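## Task

Bench tube preparation. First weigh tube A (green cap, sitting in rack RK position B1): place it upright on the centre of the balance pan, close the balance door, then press the PRINT key. Next seat tube A fully, down to the bottom, in bore B4 of dry block DB. Then close the balance door. Finally seat tube B (red cap, in RK position B6) fully, down to the bottom, in bore A4 of magnet block MG. Do not grasp any other tube, and leave those tubes seated where they are. Every station must remain upright and flat on the bench mat. At the end the gripper must have released and withdrawn.

## Robot and tools

Robot: a single six-joint arm (big_yam) with one parallel two-finger gripper and a wrist camera. Cameras: cam_high, cam_low, cam_wrist, each 896x504.

Layout: rack RK sits closest to the arm base. Beyond it, left to right: balance BAL, mixer MX, dry block DB, magnet block MG, spectrophotometer SP. Nothing is fastened down, so a station can be shoved or tipped. Positions are named from a station's front: row A is the closest row, column 1 the leftmost. The balance door is the upper glass pane; it opens by sliding away from the operator and closes by sliding toward you. PRINT is the white key on the slanted front face; the green lamp comes on if PRINT is pressed while the door is closed (pan may be empty). A loose object may occasionally be nudged by an outside disturbance.

Frame: scene frame, origin on the tabletop under the arm base, +z up, +y to the left when facing along +x. The base may be slightly tilted. Reported hand position gets less accurate at long reach, and motions tend to finish a centimetre or more short, usually low. Moves of only a few mm may do nothing.

Gripper: fingers point along gripper +z and close along gripper y. end_effector_position is the point between the pads, roughly 1 cm inside the fingertips.

Row format (used by both moving tools): 8 numbers [x, y, z, qw, qx, qy, qz, opening]. x, y, z are an absolute target position in metres in the scene frame; qw..qz an absolute orientation quaternion, w first, scene frame. opening is absolute, from -1 (closed) to +1 (fully open, 0.094 m). There is one arm, so one row drives everything. Always resend the intended quaternion; do not copy a reported one, which may have drifted.

execute_actions(actions): a list of actions. Each action is a table of up to 15 rows; each row is one control step of 1/30 s, and if fewer than 15 rows are given the last is repeated to fill 15 steps. An empty list just returns state and images. Any action whose target lies more than 0.6 m from the gripper's position at that action's start, measured along any gripper axis, is rejected; if the first action fails this against the last reported state, or any action is malformed, nothing runs.

move(target, speed, blocking): target is one 8-number row, an absolute pose. The hand follows a straight path toward it lasting 0.5 to 10 s (cut off at 10 s). speed is the path's top speed in m/s, 0.002 to 0.5, default 0.25; rotation is capped at twice that in rad/s, taking the shorter way. The path ignores obstacles, the hand lags and can overshoot speed, especially with the arm stretched out. Faster contact strikes harder; aiming further beyond a contact presses harder. The opening is applied at the start. With blocking=false the result arrives after 0.5 s while motion continues; until a result shows it finished, other moves and execute_actions are refused, so call wait or stop. The result adds a move: line with the outcome (done, off_target, moving, held, fault) and active limits: limits=paced means the pose was clipped; limits=held means a check blocked steps, after which the arm can jump well above speed. Distance from target is also given.

wait(seconds): 0 to 10; lets time pass holding the last command, returns early if a running move ends.
stop(): brakes the running move (needs room; fingers continue).
zoom_image(camera, region): region [x0, y0, x1, y1] in pixels of that camera's latest image, origin top-left, at most 504 by 504.
read_manual(section): returns licence texts only, "licences".
finished_scene(scene): ends the given scene number after the last command is held; irreversible. Sending a reply with no tool call ends everything.

Controller behaviour: each step the commanded pose is clamped to within 70 mm and 16 degrees of the measured pose, then damped inverse kinematics pursues it, favouring position over orientation. After an action the arm continues only to the last clamped pose, so far goals need further actions. "Hand target" in a result is the pose currently being driven toward. "pose unreachable" means the clearance check (which treats the mount block or post as arm) altered or blocked the command. The elbow cannot fully straighten.

Results: state line with end_effector_position and end_effector_quat_wxyz; Joint positions and Joint velocities for waist, shoulder, elbow, wrist pitch, wrist yaw, wrist roll (rad, rad/s) then pad gap (m, m/s). Ranges: waist -2.880 to 2.880, shoulder 0.000 to 3.142, elbow 0.000 to 3.019, wrist pitch -1.693 to 1.571, wrist yaw -1.571 to 1.571, wrist roll -2.094 to 2.094. Joint torques follow the same order without the gripper; they include offsets, friction and noise and are nonzero even in free air. execute_actions results also list sampled positions; HELD marks a step partly blocked. grip_measured is the measured opening on the command scale, possibly off by about 1 mm throughout a scene.

Gripping: to hold, command about 0.03 below grip_measured for a firm grip, less for a gentler one. Pad force limit is about 50 to 62 N (lower on some units, lower on parts under about 2 mm), with a brief spike at first contact.

Avoid: dropping or knocking anything off the table (ends the scene), slips, slams, hard impacts and heavy pushing, tipping or shifting stations, touching other tubes. A stalled arm keeps pushing until a new command. Holding loads heats motors: MOTOR HOT appears from 85 °C, and at 100 °C an OVER-TEMPERATURE FAULT drops the arm. Any FAULT stop is costly; heat partly persists into the next scene.

Each tool is called after "Call:" as a command line: name --argument value for each argument, lists and objects as JSON in quotes; but a table of rows of numbers goes row by row, as --pt "numbers of a row", without its own name.

## Session

Call:
execute_actions --actions '[]'

Scene clock: 0.00 s.
end_effector_position=(+0.2376, +0.6608, +0.4002) grip_measured=+1.000 end_effector_quat_wxyz=(-0.426, +0.898, -0.061, +0.091)
Joint positions: [ 1.248  1.983  1.194  0.146  0.024 -1.839  0.094]
Joint velocities: [-0.005  0.005  0.002 -0.002  0.022 -0.037  0.   ]
Joint torques (N m, as the arm reports them, + toward a larger angle): no reading
Motor temperatures (°C, as the motors report them): [25 23 22 25 24 24]
Hand target: +0.241, +0.667, +0.402; -0.430, +0.896, -0.061, +0.093

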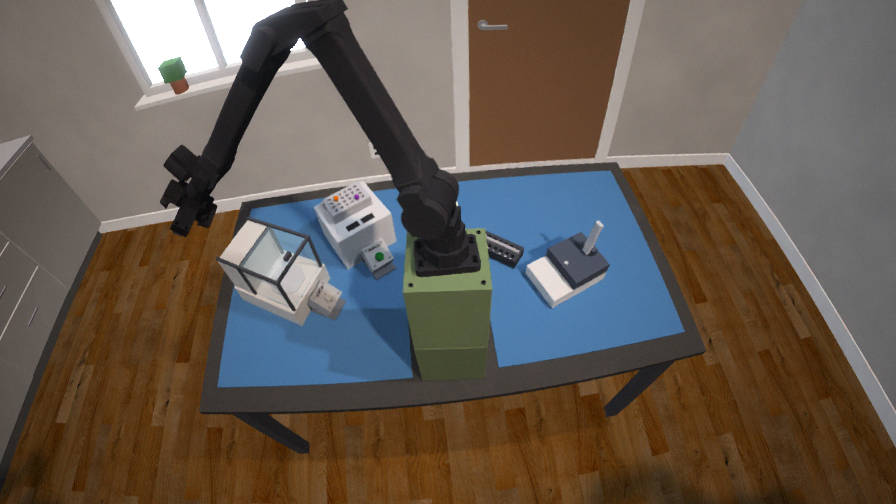

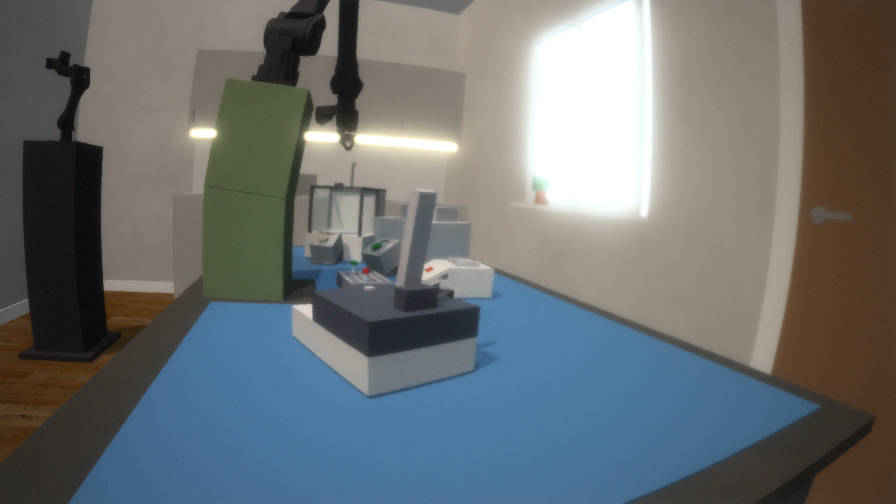

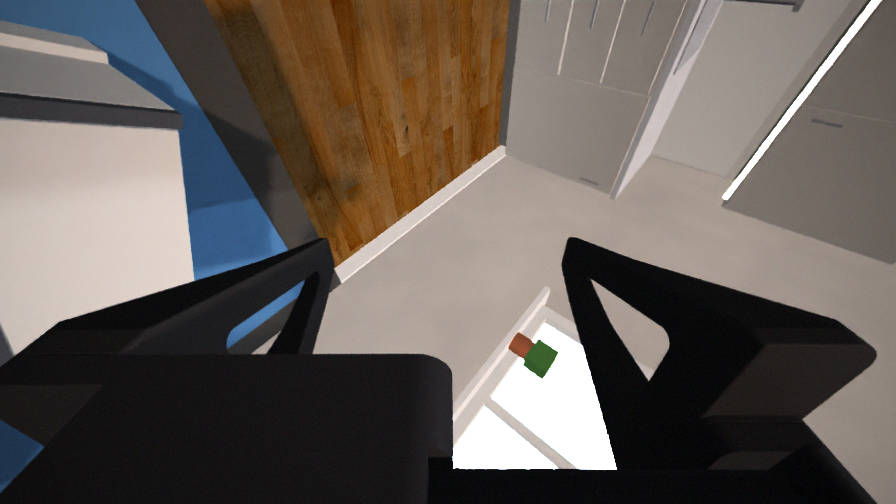

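Call:
move --target '[0.4,0.1,0.45,0,0,1,0,1]'

Scene clock: 16.73 s.
end_effector_position=(+0.3853, +0.0941, +0.4444) grip_measured=+1.000 end_effector_quat_wxyz=(+0.002, -0.010, +1.000, -0.004)
Joint positions: [ 0.283  1.39   0.92  -0.991  0.051  0.249  0.094]
Joint velocities: [0.005 0.005 0.002 0.007 0.007 0.081 0.   ]
Joint torques (N m, as the arm reports them, + toward a larger angle): [-0.07 -8.36 12.35 -0.27 -0.12  0.08]
Motor temperatures (°C, as the motors report them): [25 25 24 25 24 24]
Hand target: +0.399, +0.098, +0.447; +0.003, -0.000, +1.000, -0.002
Off the commanded pose: 0.017 m, 1 deg.
move: off_target

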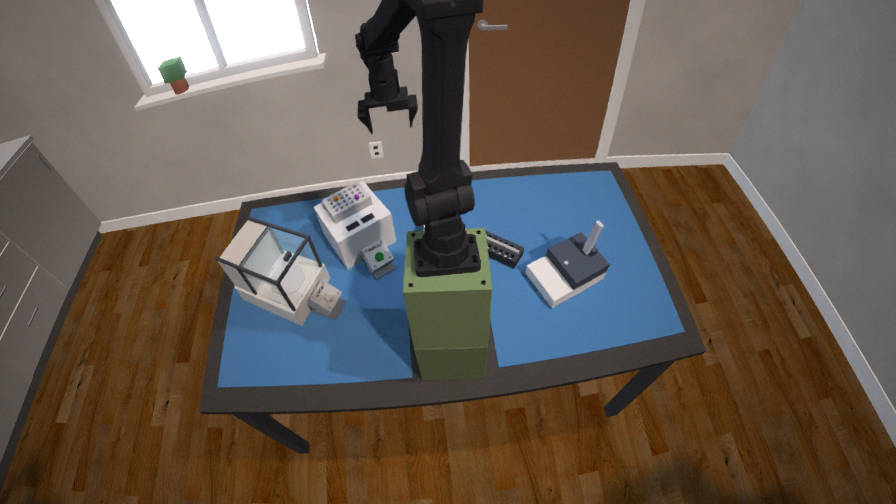

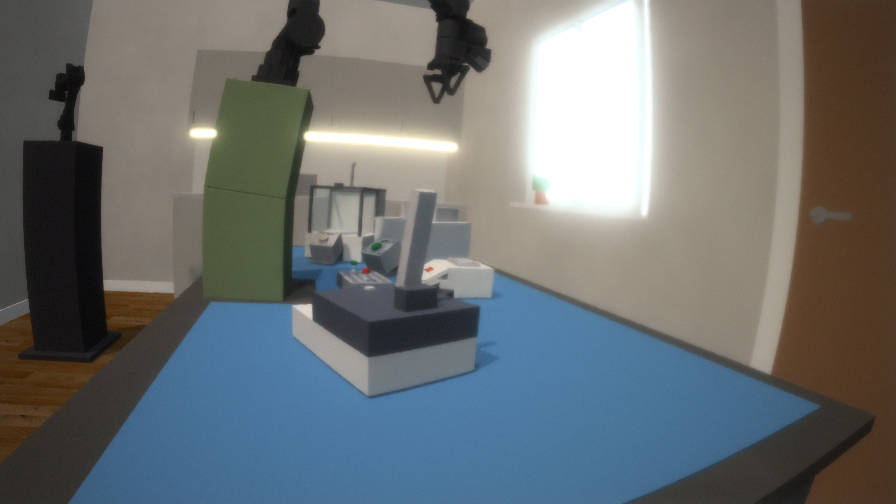

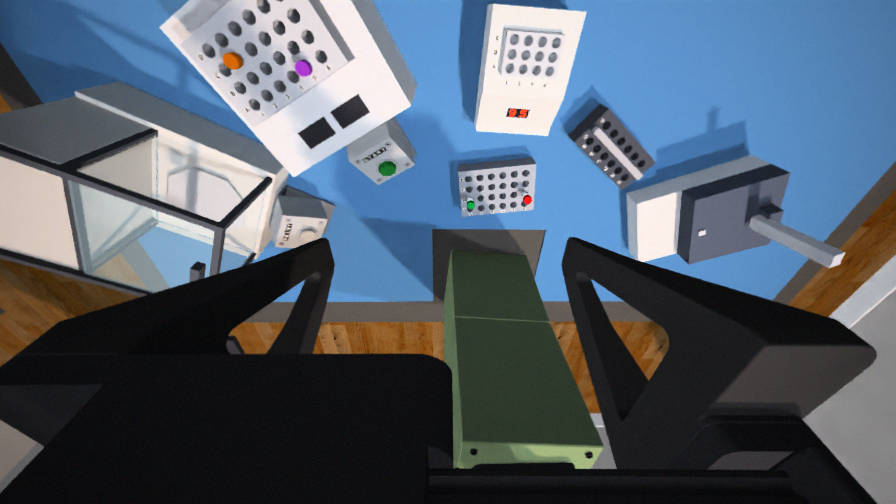

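Call:
zoom_image --camera "cam_high" --region '[200, 170, 420, 340]'

Call:
move --target '[0.2,0.42,0.42,0,-0.5,0.866,0,1]'

Region (200, 170, 420, 340) of cam_high's 896x504 image, scaled by 2.291, with more detail than that image has; it fills the top 389 rows of this view, and the rest is white.

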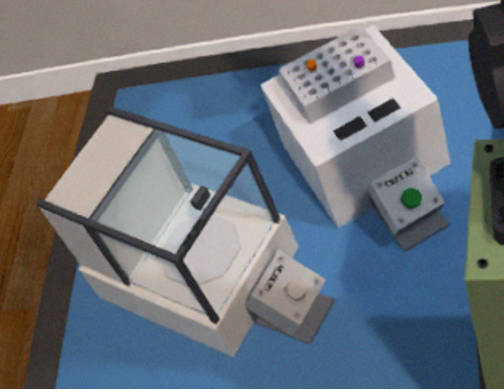

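Scene clock: 33.17 s.
end_effector_position=(+0.1916, +0.4093, +0.4196) grip_measured=+1.000 end_effector_quat_wxyz=(-0.006, -0.494, +0.869, +0.004)
Joint positions: [ 1.193  1.659  1.081 -0.962  0.097  0.145  0.094]
Joint velocities: [-0.005 -0.015  0.002  0.002  0.007 -0.037  0.   ]
Joint torques (N m, as the arm reports them, + toward a larger angle): [  0.72 -11.21  12.09  -0.09   0.1   -0.22]
Motor temperatures (°C, as the motors report them): [25 24 26 25 24 24]
Hand target: +0.199, +0.422, +0.421; -0.002, -0.499, +0.866, +0.005
Off the commanded pose: 0.014 m, 1 deg.
move: off_target

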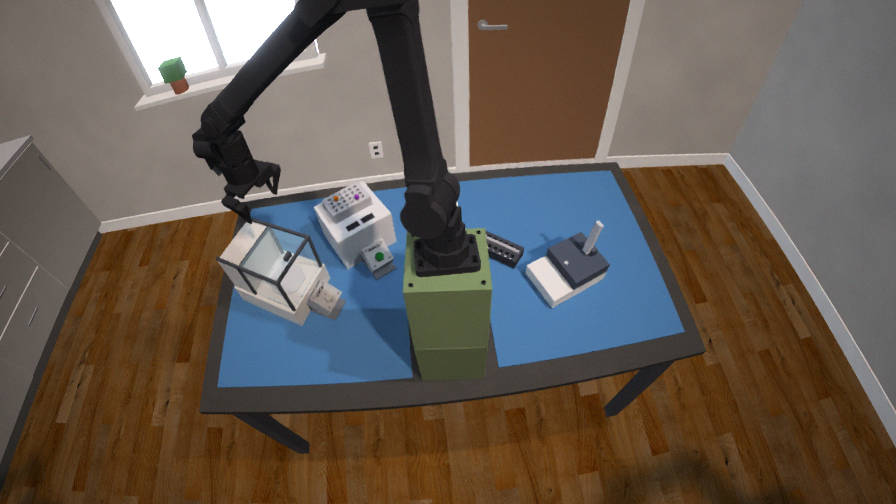

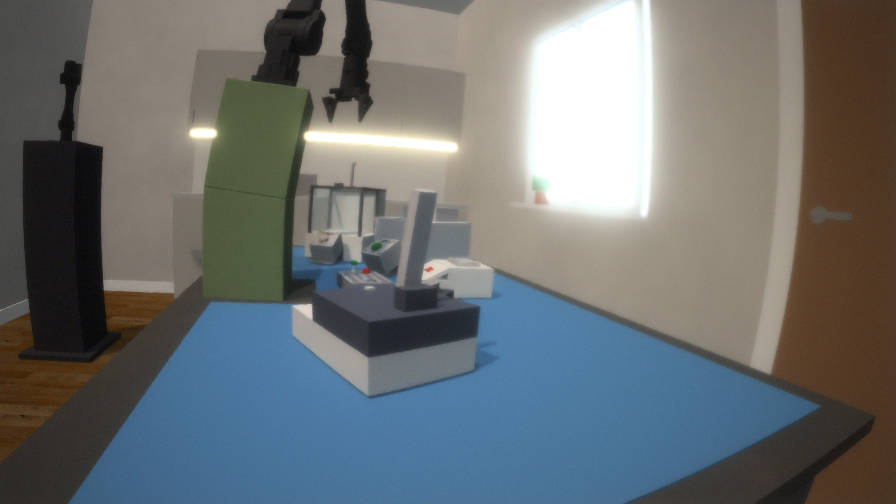

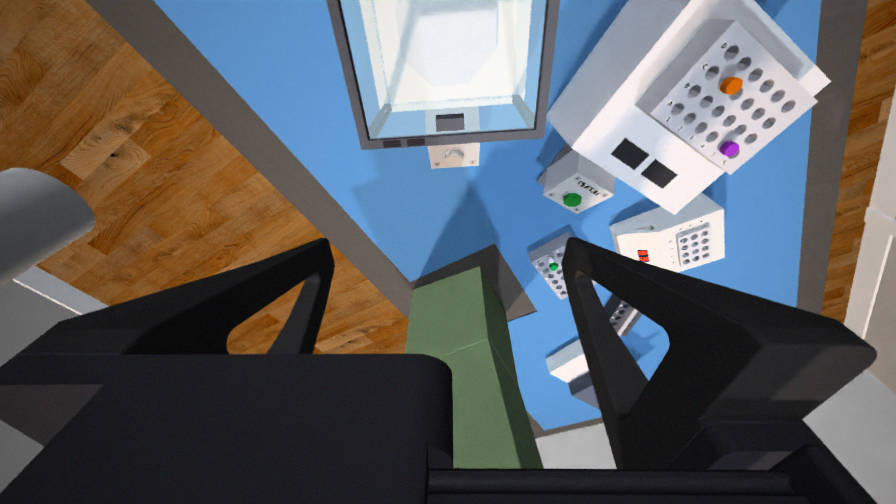

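Call:
move --target '[0.195,0.412,0.27,0,-0.974,0.225,0,-0.2]'

Scene clock: 53.27 s.
end_effector_position=(+0.1954, +0.4234, +0.2860) grip_measured=-0.198 end_effector_quat_wxyz=(-0.015, +0.973, -0.229, +0.000)
Joint positions: [ 1.169  1.93   1.022 -0.596  0.106 -1.528  0.038]
Joint velocities: [-0.015  0.015 -0.007 -0.002 -0.051 -0.051 -0.   ]
Joint torques (N m, as the arm reports them, + toward a larger angle): [  0.16 -12.49   5.27   0.59   0.02  -0.16]
Motor temperatures (°C, as the motors report them): [25 25 26 25 24 24]
Hand target: +0.195, +0.413, +0.270; +0.000, +0.974, -0.225, -0.000
Off the commanded pose: 0.020 m, 2 deg.
move: off_target

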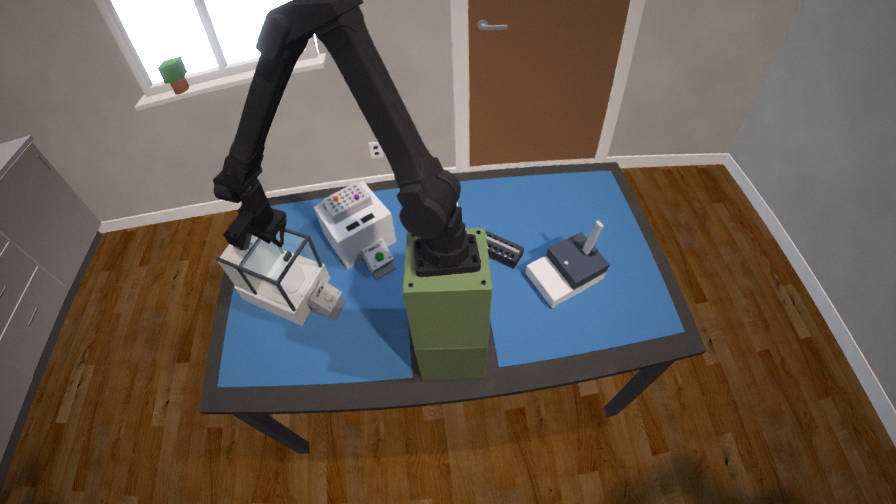

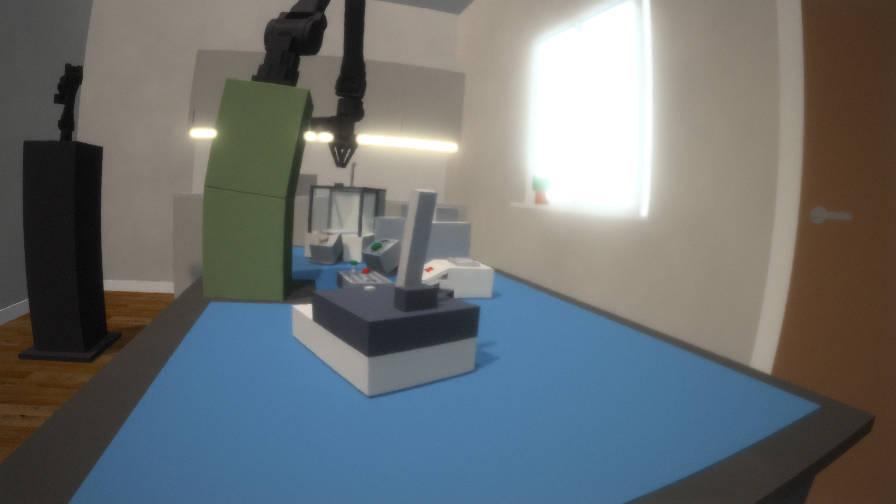

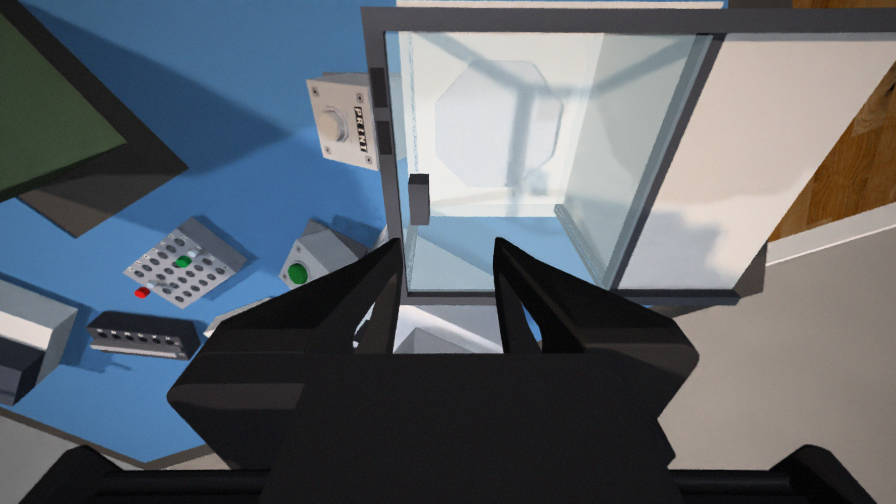

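Call:
move --target '[0.19,0.40,0.235,0,-0.974,0.225,0,-0.2]' --speed 0.1

Scene clock: 68.53 s.
end_effector_position=(+0.1893, +0.4082, +0.2470) grip_measured=-0.198 end_effector_quat_wxyz=(-0.010, +0.974, -0.228, -0.000)
Joint positions: [ 1.158  2.     0.979 -0.491  0.106 -1.54   0.038]
Joint velocities: [-0.015 -0.024 -0.012 -0.007  0.095  0.022 -0.   ]
Joint torques (N m, as the arm reports them, + toward a larger angle): [  0.09 -12.2    4.74   0.56   0.01  -0.15]
Motor temperatures (°C, as the motors report them): [25 25 24 25 24 24]
Hand target: +0.190, +0.400, +0.235; -0.000, +0.974, -0.225, -0.000
Off the commanded pose: 0.015 m, 1 deg.
move: off_target

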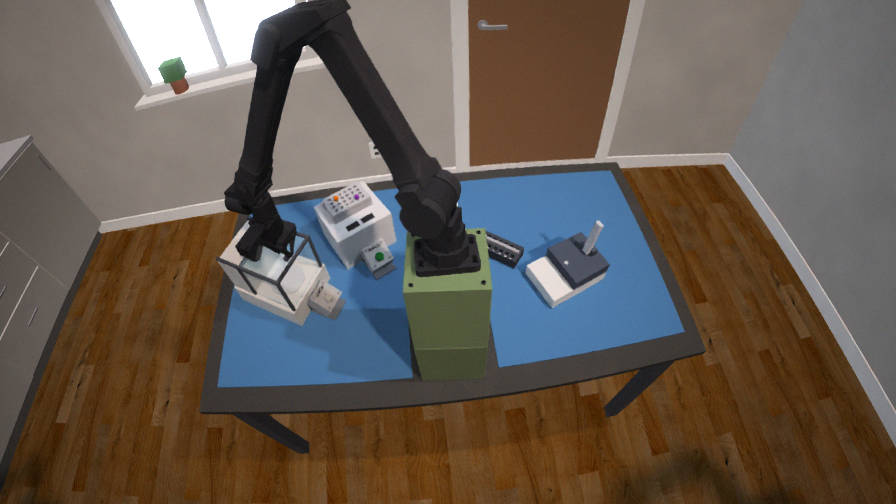

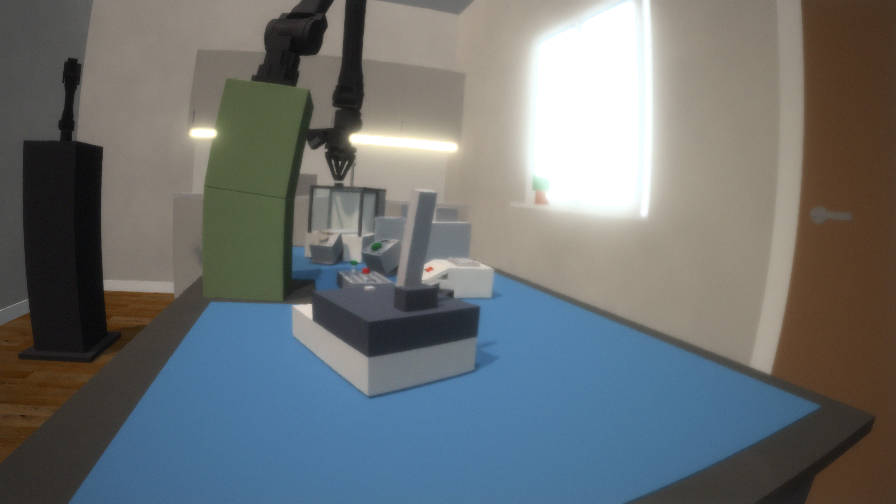

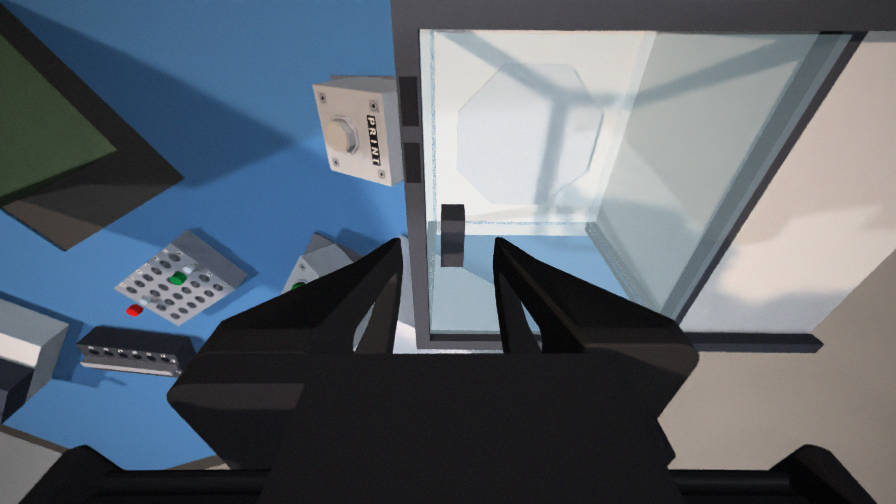

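Call:
zoom_image --camera "cam_low" --region '[295, 140, 405, 290]'

Region (295, 140, 405, 290) of cam_low's 896x504 image, scaled by 3.360, with more detail than that image has; it fills the left 370 columns of this view, and the rest is white.

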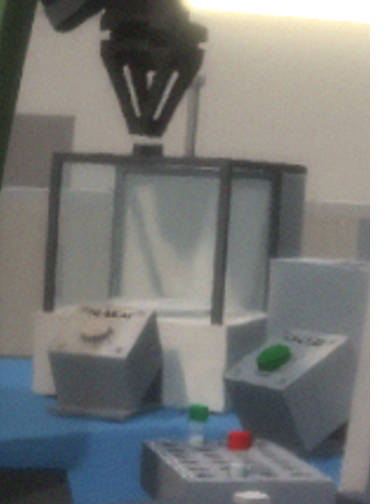

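Call:
move --target '[0.191,0.402,0.222,0,-0.974,0.225,0,-0.45]' --speed 0.03

Call:
zoom_image --camera "cam_low" --region '[295, 140, 405, 290]'

Scene clock: 78.50 s.
end_effector_position=(+0.1884, +0.4065, +0.2350) grip_measured=-0.448 end_effector_quat_wxyz=(-0.008, +0.974, -0.228, -0.000)
Joint positions: [ 1.155  2.029  0.979 -0.466  0.106 -1.543  0.026]
Joint velocities: [-0.005 -0.015  0.002  0.017 -0.022 -0.11   0.001]
Joint torques (N m, as the arm reports them, + toward a larger angle): [  0.17 -12.23   5.27   0.62   0.    -0.18]
Motor temperatures (°C, as the motors report them): [25 25 24 25 24 24]
Hand target: +0.191, +0.402, +0.222; -0.000, +0.974, -0.225, -0.000
Off the commanded pose: 0.014 m, 1 deg.
move: off_target

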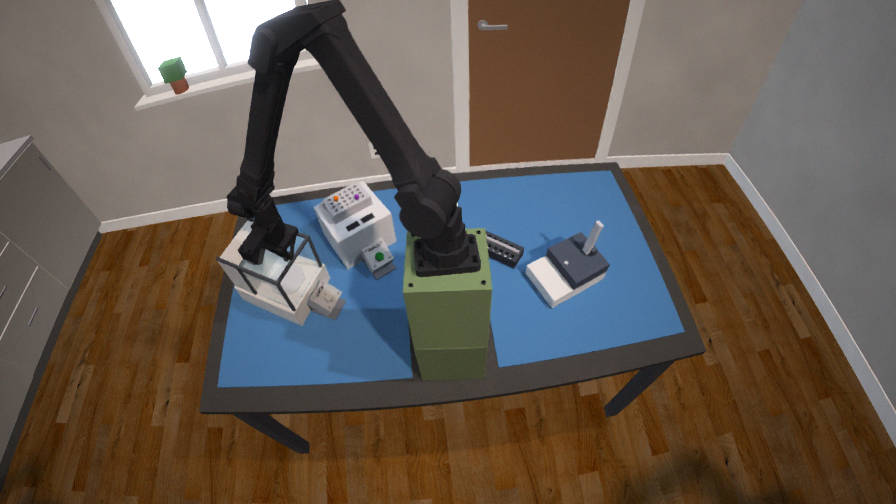

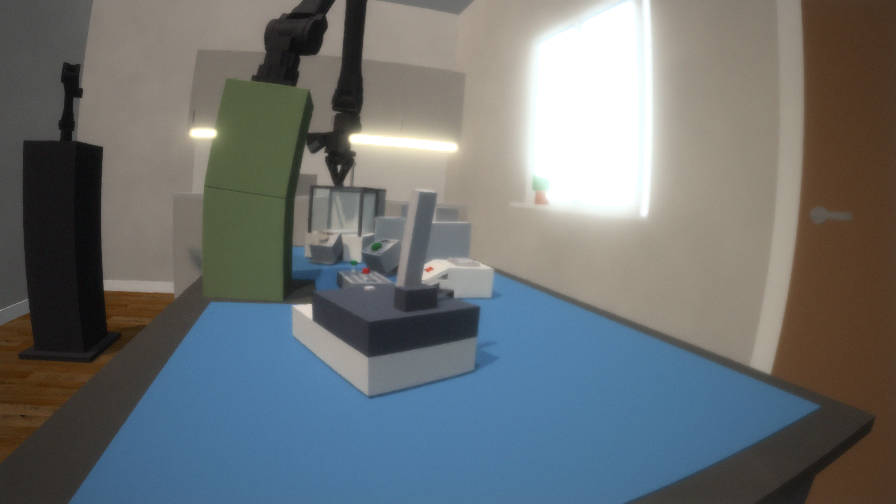

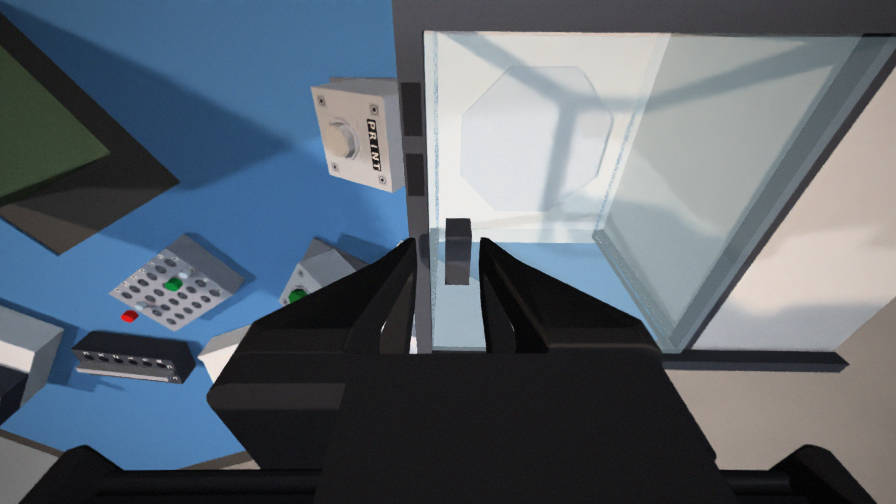

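Region (295, 140, 405, 290) of cam_low's 896x504 image, scaled by 3.360, with more detail than that image has; it fills the left 370 columns of this view, and the rest is white.

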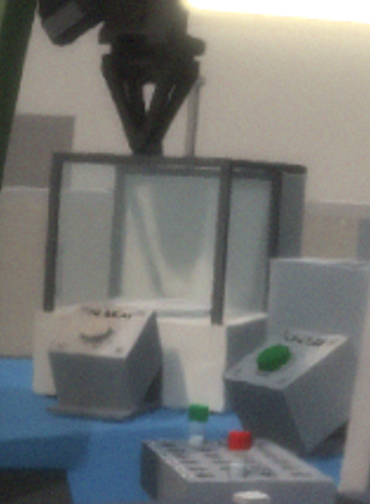

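Call:
move --target '[0.215,0.46,0.236,0,-0.974,0.225,0,-0.45]' --speed 0.04

Scene clock: 83.57 s.
end_effector_position=(+0.2128, +0.4563, +0.2481) grip_measured=-0.448 end_effector_quat_wxyz=(-0.010, +0.974, -0.228, -0.000)
Joint positions: [ 1.155  2.076  1.151 -0.588  0.106 -1.543  0.026]
Joint velocities: [-0.024 -0.015 -0.007 -0.022 -0.037  0.007 -0.001]
Joint torques (N m, as the arm reports them, + toward a larger angle): [  0.96 -13.43   8.48  -0.32   0.01  -0.1 ]
Motor temperatures (°C, as the motors report them): [25 25 24 25 24 24]
Hand target: +0.215, +0.459, +0.237; -0.000, +0.974, -0.225, -0.000
Off the commanded pose: 0.013 m, 1 deg.
move: off_target

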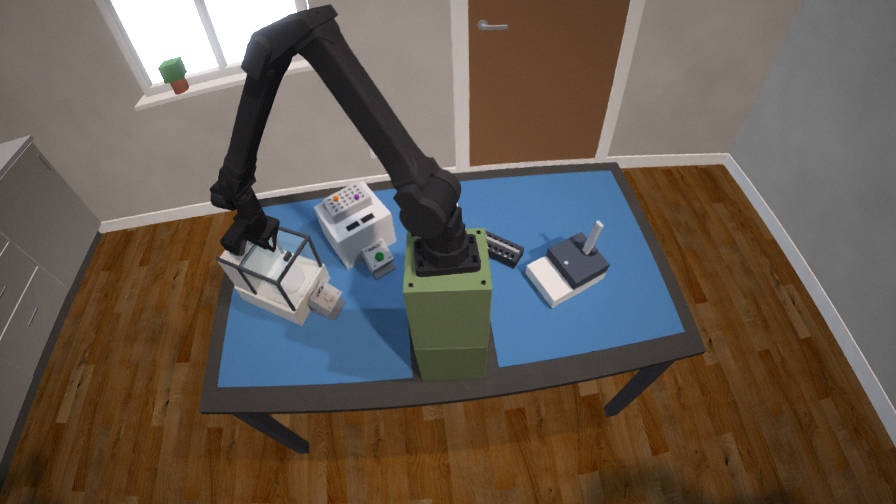

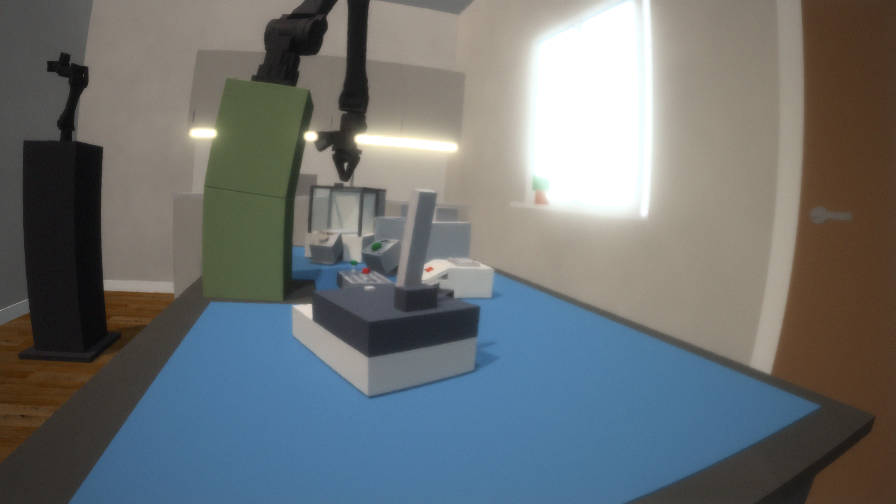

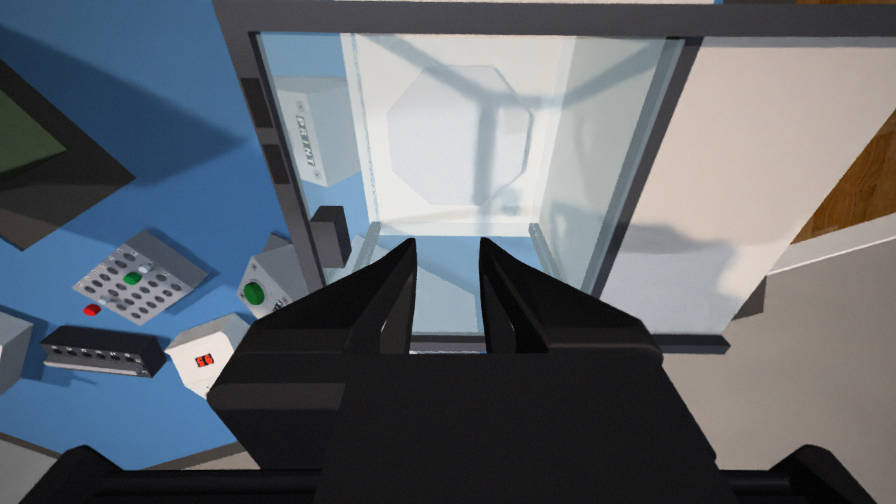

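Call:
move --target '[0.19,0.405,0.265,0,-0.974,0.225,0,-0.45]' --speed 0.08

Call:
move --target '[0.192,0.404,0.222,0,-0.974,0.225,0,-0.45]' --speed 0.04

Scene clock: 88.63 s.
end_effector_position=(+0.1894, +0.4023, +0.2591) grip_measured=-0.448 end_effector_quat_wxyz=(+0.009, +0.974, -0.226, -0.004)
Joint positions: [ 1.155  1.977  0.991 -0.567  0.106 -1.543  0.026]
Joint velocities: [-0.015  0.005 -0.017  0.022  0.081  0.007 -0.   ]
Joint torques (N m, as the arm reports them, + toward a larger angle): [  1.32 -15.55   4.64   0.4    0.02  -0.03]
Motor temperatures (°C, as the motors report them): [25 25 24 25 24 24]
Hand target: +0.190, +0.405, +0.265; -0.000, +0.974, -0.225, -0.000
Off the commanded pose: 0.006 m, 1 deg.
move: done

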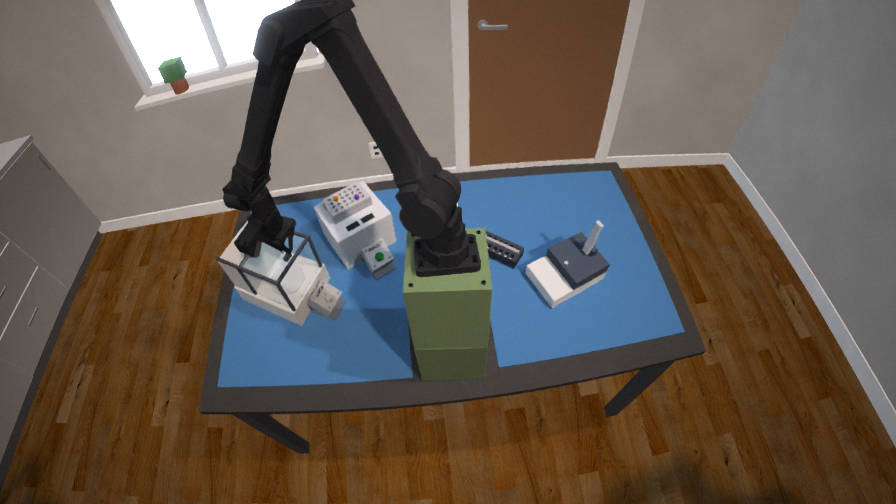

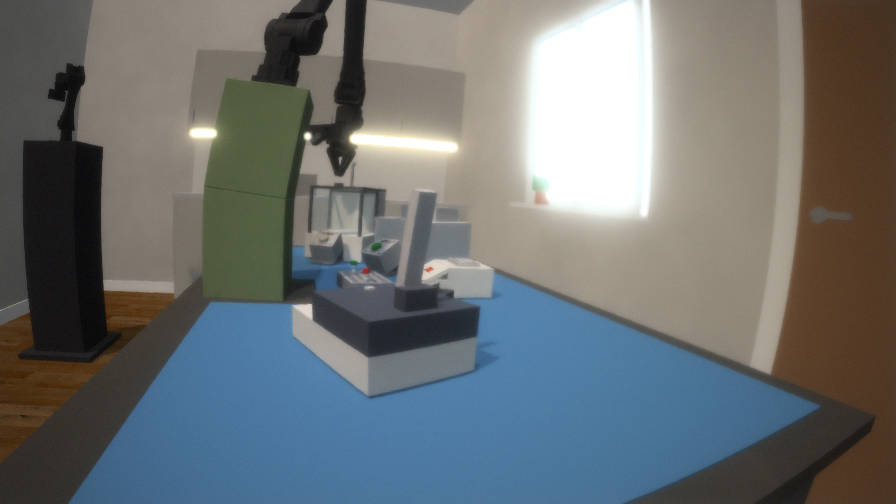

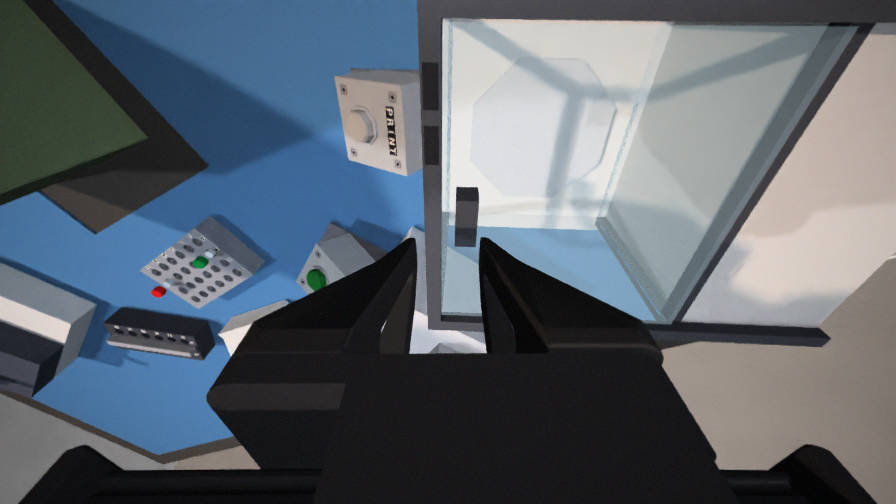

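Scene clock: 89.87 s.
end_effector_position=(+0.1907, +0.4112, +0.2362) grip_measured=-0.448 end_effector_quat_wxyz=(-0.011, +0.974, -0.228, +0.000)
Joint positions: [ 1.155  2.031  0.991 -0.471  0.106 -1.544  0.026]
Joint velocities: [-0.005  0.005  0.007  0.012 -0.007 -0.066 -0.001]
Joint torques (N m, as the arm reports them, + toward a larger angle): [  0.17 -12.2    5.1    0.67   0.    -0.18]
Motor temperatures (°C, as the motors report them): [25 25 24 25 24 24]
Hand target: +0.192, +0.404, +0.223; +0.000, +0.974, -0.225, +0.000
Off the commanded pose: 0.016 m, 1 deg.
move: off_target

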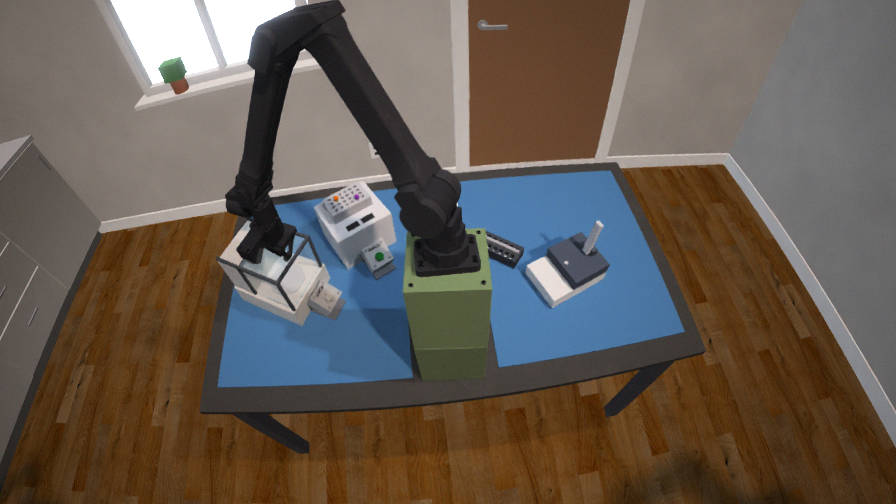

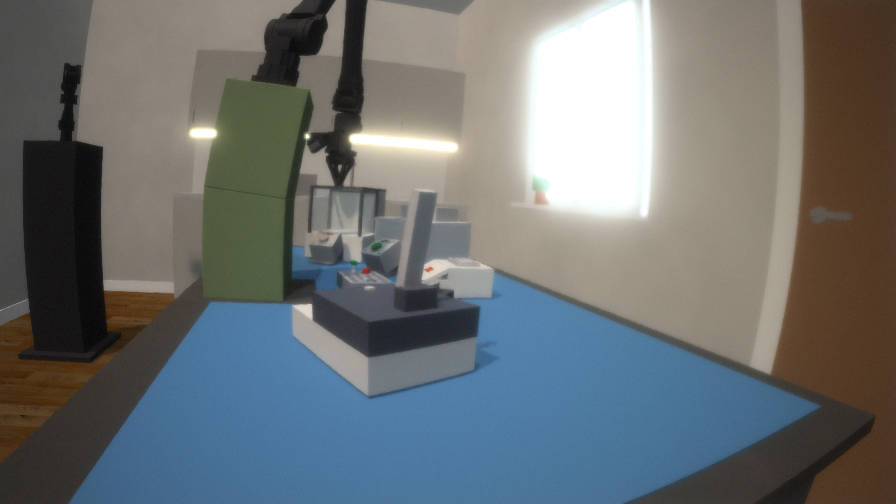

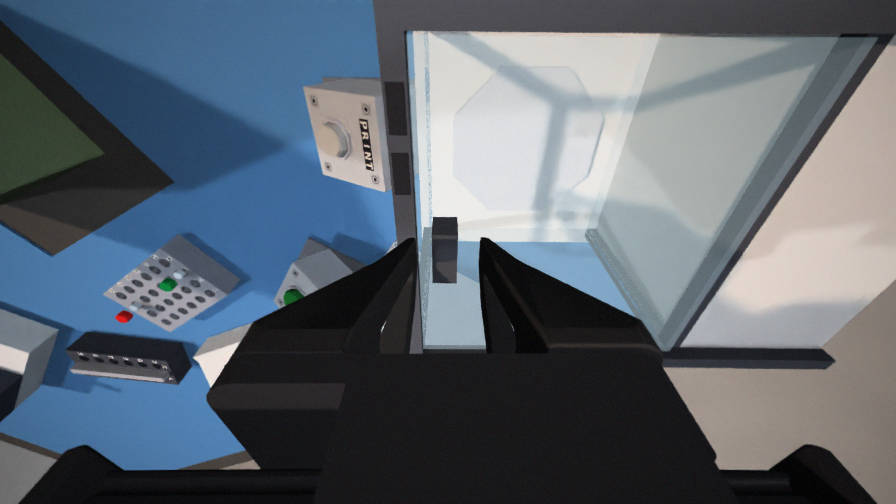

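Call:
execute_actions --actions '[[[0.192,0.404,0.220,0,-0.974,0.225,0,-0.7]],[[0.192,0.404,0.220,0,-0.974,0.225,0,-0.84]]]'

Scene clock: 93.43 s.
end_effector_position=(+0.1907, +0.4113, +0.2353) grip_measured=-0.820 end_effector_quat_wxyz=(-0.011, +0.974, -0.228, +0.000)
Joint positions: [ 1.155  2.033  0.99  -0.467  0.106 -1.544  0.008]
Joint velocities: [ 0.005 -0.015 -0.012 -0.017 -0.051 -0.037  0.001]
Joint torques (N m, as the arm reports them, + toward a larger angle): [  0.08 -12.12   5.04   0.61   0.    -0.18]
Motor temperatures (°C, as the motors report them): [25 25 24 25 24 24]
Hand target: +0.192, +0.404, +0.220; +0.000, +0.974, -0.225, -0.000
Off the commanded pose: 0.017 m, 1 deg.
Step readings (end_effector_position; steps 1 to 15: 1st action; 16 to 30: 2nd action):
0: (+0.1907, +0.4112, +0.2362)
1: (+0.1907, +0.4113, +0.2361)
2: (+0.1909, +0.4117, +0.2361)
4: (+0.1910, +0.4118, +0.2359)
8: (+0.1909, +0.4117, +0.2356)
15: (+0.1909, +0.4118, +0.2356)
16: (+0.1909, +0.4118, +0.2356)
17: (+0.1907, +0.4113, +0.2353)
19: (+0.1907, +0.4113, +0.2353)
23: (+0.1907, +0.4113, +0.2353)
30: end_effector_position above

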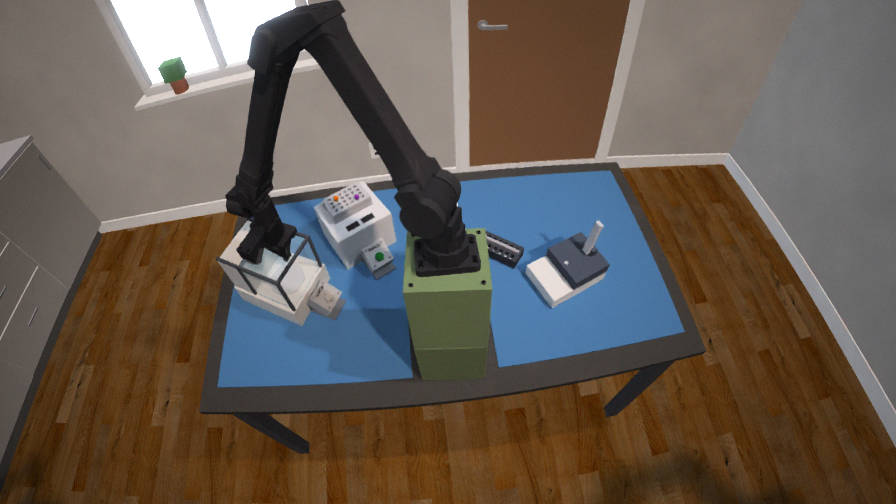

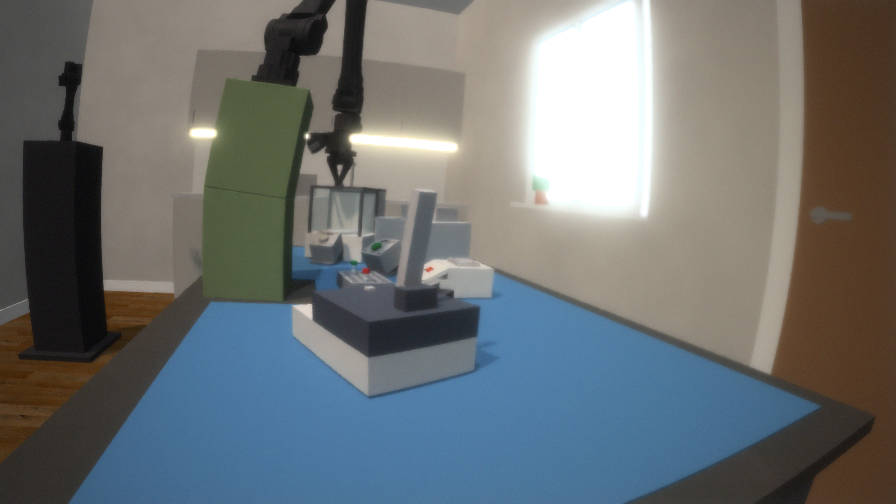

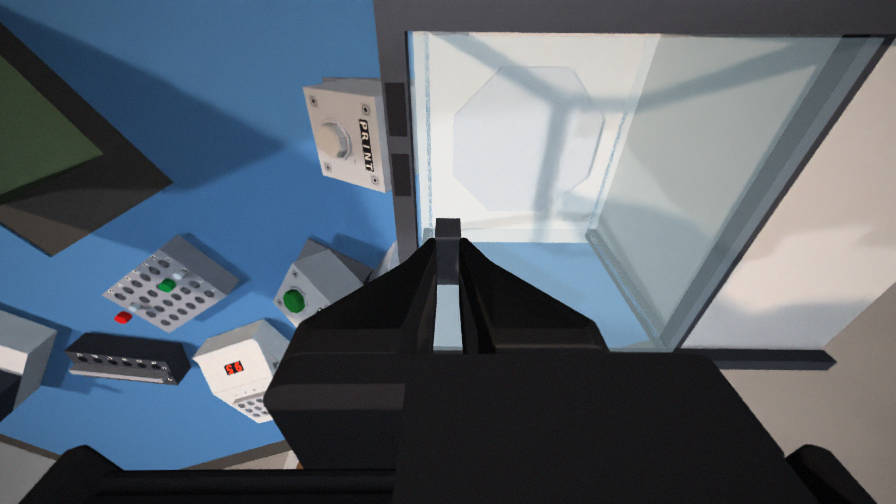

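Gripped. Slide open.

Call:
move --target '[0.236,0.502,0.222,0,-0.974,0.225,0,-0.84]' --speed 0.05

Scene clock: 99.57 s.
end_effector_position=(+0.2309, +0.4896, +0.2375) grip_measured=-0.820 end_effector_quat_wxyz=(+0.001, +0.974, -0.229, +0.001)
Joint positions: [ 1.151  2.165  1.299 -0.668  0.113 -1.544  0.008]
Joint velocities: [ 0.005 -0.005  0.002 -0.007 -0.095 -0.11  -0.   ]
Joint torques (N m, as the arm reports them, + toward a larger angle): [  1.06 -14.1   10.38   0.26  -0.21  -0.15]
Motor temperatures (°C, as the motors report them): [25 25 24 25 24 24]
Hand target: +0.236, +0.501, +0.223; -0.000, +0.974, -0.225, +0.000
Off the commanded pose: 0.020 m, 0 deg.
move: off_target

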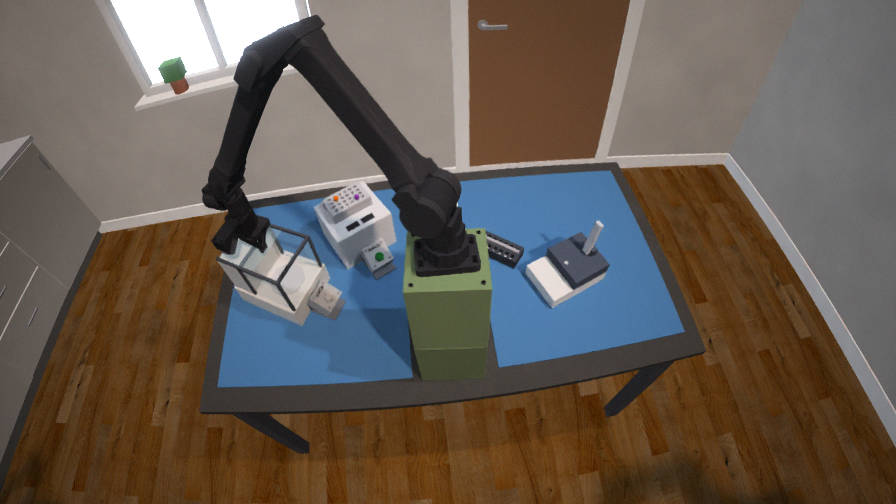

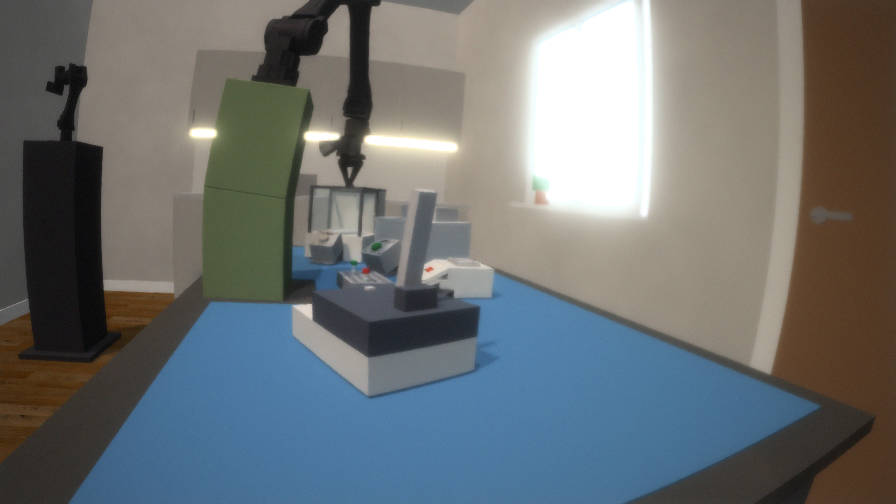

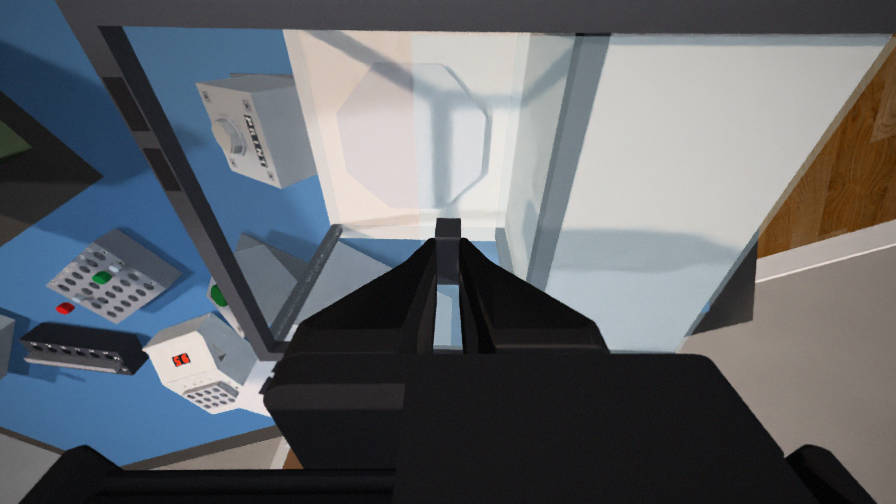

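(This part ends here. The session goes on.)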